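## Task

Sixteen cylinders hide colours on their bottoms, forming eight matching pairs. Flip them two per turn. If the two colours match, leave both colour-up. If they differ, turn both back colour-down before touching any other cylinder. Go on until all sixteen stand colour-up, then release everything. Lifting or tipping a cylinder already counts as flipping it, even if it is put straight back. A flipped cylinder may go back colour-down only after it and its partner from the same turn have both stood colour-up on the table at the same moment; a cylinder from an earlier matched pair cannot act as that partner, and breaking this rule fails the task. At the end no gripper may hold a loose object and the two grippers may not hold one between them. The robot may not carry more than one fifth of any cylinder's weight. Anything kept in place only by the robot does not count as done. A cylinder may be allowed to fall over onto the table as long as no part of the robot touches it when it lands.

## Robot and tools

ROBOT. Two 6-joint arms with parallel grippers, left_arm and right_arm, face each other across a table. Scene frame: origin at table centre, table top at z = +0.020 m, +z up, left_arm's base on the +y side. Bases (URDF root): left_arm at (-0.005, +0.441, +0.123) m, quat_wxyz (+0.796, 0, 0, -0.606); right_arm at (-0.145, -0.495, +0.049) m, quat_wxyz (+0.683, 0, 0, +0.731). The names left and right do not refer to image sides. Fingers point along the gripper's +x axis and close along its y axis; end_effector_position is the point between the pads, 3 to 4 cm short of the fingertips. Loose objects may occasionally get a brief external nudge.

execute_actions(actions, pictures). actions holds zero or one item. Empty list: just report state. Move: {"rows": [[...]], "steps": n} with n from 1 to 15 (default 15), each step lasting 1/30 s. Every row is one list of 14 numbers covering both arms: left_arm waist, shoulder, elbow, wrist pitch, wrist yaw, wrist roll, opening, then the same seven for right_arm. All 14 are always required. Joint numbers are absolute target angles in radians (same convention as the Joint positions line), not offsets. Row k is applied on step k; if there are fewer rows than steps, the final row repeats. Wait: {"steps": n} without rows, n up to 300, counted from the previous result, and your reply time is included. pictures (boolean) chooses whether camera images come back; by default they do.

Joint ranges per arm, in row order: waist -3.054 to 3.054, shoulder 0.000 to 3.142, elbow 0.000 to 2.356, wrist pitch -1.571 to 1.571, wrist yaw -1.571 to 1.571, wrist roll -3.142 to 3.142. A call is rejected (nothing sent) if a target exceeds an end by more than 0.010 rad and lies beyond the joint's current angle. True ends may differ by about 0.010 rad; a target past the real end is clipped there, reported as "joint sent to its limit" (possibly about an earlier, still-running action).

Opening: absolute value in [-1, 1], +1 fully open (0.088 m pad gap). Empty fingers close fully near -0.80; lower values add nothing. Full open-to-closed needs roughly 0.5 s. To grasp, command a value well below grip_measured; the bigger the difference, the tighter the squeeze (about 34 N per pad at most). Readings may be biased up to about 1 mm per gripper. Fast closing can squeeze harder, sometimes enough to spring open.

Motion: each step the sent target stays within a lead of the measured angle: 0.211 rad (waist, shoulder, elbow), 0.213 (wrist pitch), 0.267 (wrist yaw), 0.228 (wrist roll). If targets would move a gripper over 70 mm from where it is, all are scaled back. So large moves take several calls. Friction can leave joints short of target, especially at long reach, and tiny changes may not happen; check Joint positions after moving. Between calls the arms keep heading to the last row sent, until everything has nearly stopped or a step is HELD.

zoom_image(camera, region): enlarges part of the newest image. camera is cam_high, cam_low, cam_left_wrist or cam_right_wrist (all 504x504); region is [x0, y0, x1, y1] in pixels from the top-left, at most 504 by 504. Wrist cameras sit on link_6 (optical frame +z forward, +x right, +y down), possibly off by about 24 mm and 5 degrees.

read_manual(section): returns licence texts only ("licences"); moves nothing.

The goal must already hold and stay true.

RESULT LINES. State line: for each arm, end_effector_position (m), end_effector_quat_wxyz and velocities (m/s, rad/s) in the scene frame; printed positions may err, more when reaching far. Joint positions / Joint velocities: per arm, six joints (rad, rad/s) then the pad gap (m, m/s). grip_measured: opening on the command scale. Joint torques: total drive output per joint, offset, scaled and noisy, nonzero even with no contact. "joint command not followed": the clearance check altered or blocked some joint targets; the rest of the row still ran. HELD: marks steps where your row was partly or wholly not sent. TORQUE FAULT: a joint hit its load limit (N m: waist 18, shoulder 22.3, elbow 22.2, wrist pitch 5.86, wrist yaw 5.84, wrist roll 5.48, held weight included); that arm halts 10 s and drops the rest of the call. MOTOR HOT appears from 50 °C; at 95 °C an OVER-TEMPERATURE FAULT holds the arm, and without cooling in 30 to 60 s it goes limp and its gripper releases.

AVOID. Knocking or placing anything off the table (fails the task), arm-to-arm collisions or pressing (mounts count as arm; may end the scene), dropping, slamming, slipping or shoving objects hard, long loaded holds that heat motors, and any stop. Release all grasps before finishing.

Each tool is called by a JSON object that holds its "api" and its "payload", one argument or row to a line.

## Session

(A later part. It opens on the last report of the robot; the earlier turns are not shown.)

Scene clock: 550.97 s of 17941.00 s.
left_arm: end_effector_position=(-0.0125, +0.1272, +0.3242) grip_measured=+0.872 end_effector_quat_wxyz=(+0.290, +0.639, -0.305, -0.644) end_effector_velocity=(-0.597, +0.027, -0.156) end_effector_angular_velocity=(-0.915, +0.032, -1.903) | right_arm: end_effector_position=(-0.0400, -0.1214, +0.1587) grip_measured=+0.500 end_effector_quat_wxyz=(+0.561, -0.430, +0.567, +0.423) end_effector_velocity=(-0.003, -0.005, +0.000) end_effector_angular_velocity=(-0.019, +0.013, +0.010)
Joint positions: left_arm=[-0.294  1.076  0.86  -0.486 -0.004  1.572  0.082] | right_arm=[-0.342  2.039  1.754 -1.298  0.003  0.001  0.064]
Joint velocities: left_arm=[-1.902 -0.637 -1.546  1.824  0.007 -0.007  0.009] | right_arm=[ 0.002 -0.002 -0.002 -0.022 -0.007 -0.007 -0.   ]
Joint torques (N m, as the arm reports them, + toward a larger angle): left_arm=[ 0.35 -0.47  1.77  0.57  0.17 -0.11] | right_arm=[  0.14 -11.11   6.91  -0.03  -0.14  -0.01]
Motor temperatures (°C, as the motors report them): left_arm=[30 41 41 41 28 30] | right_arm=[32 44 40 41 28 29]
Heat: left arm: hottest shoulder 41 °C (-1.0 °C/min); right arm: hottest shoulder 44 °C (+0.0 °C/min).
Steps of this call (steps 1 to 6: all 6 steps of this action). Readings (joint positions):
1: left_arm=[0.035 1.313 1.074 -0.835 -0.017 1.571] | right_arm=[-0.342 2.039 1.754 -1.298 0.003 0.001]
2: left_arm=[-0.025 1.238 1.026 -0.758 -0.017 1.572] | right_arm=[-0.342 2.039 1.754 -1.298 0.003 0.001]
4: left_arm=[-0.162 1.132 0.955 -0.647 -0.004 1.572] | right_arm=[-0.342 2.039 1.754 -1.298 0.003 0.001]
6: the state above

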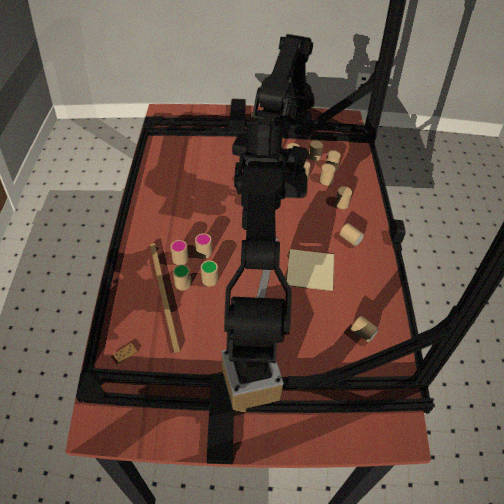

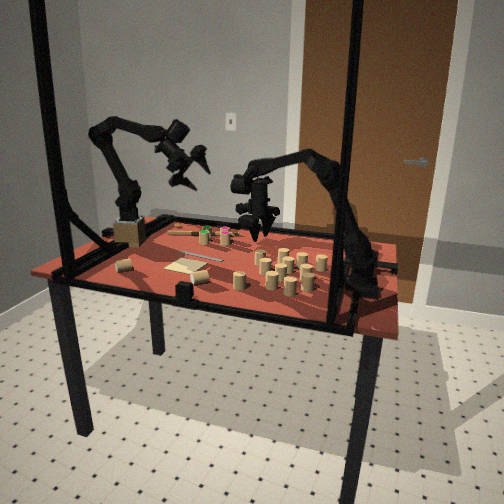

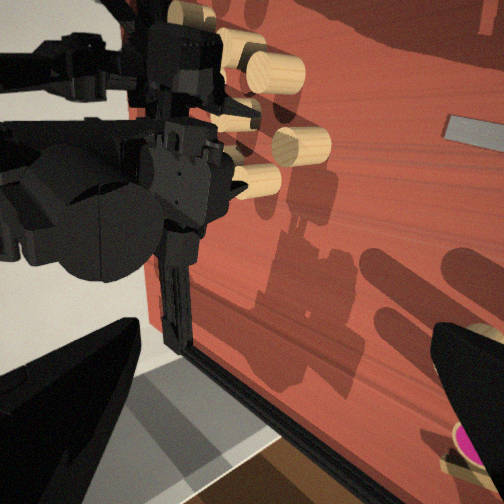

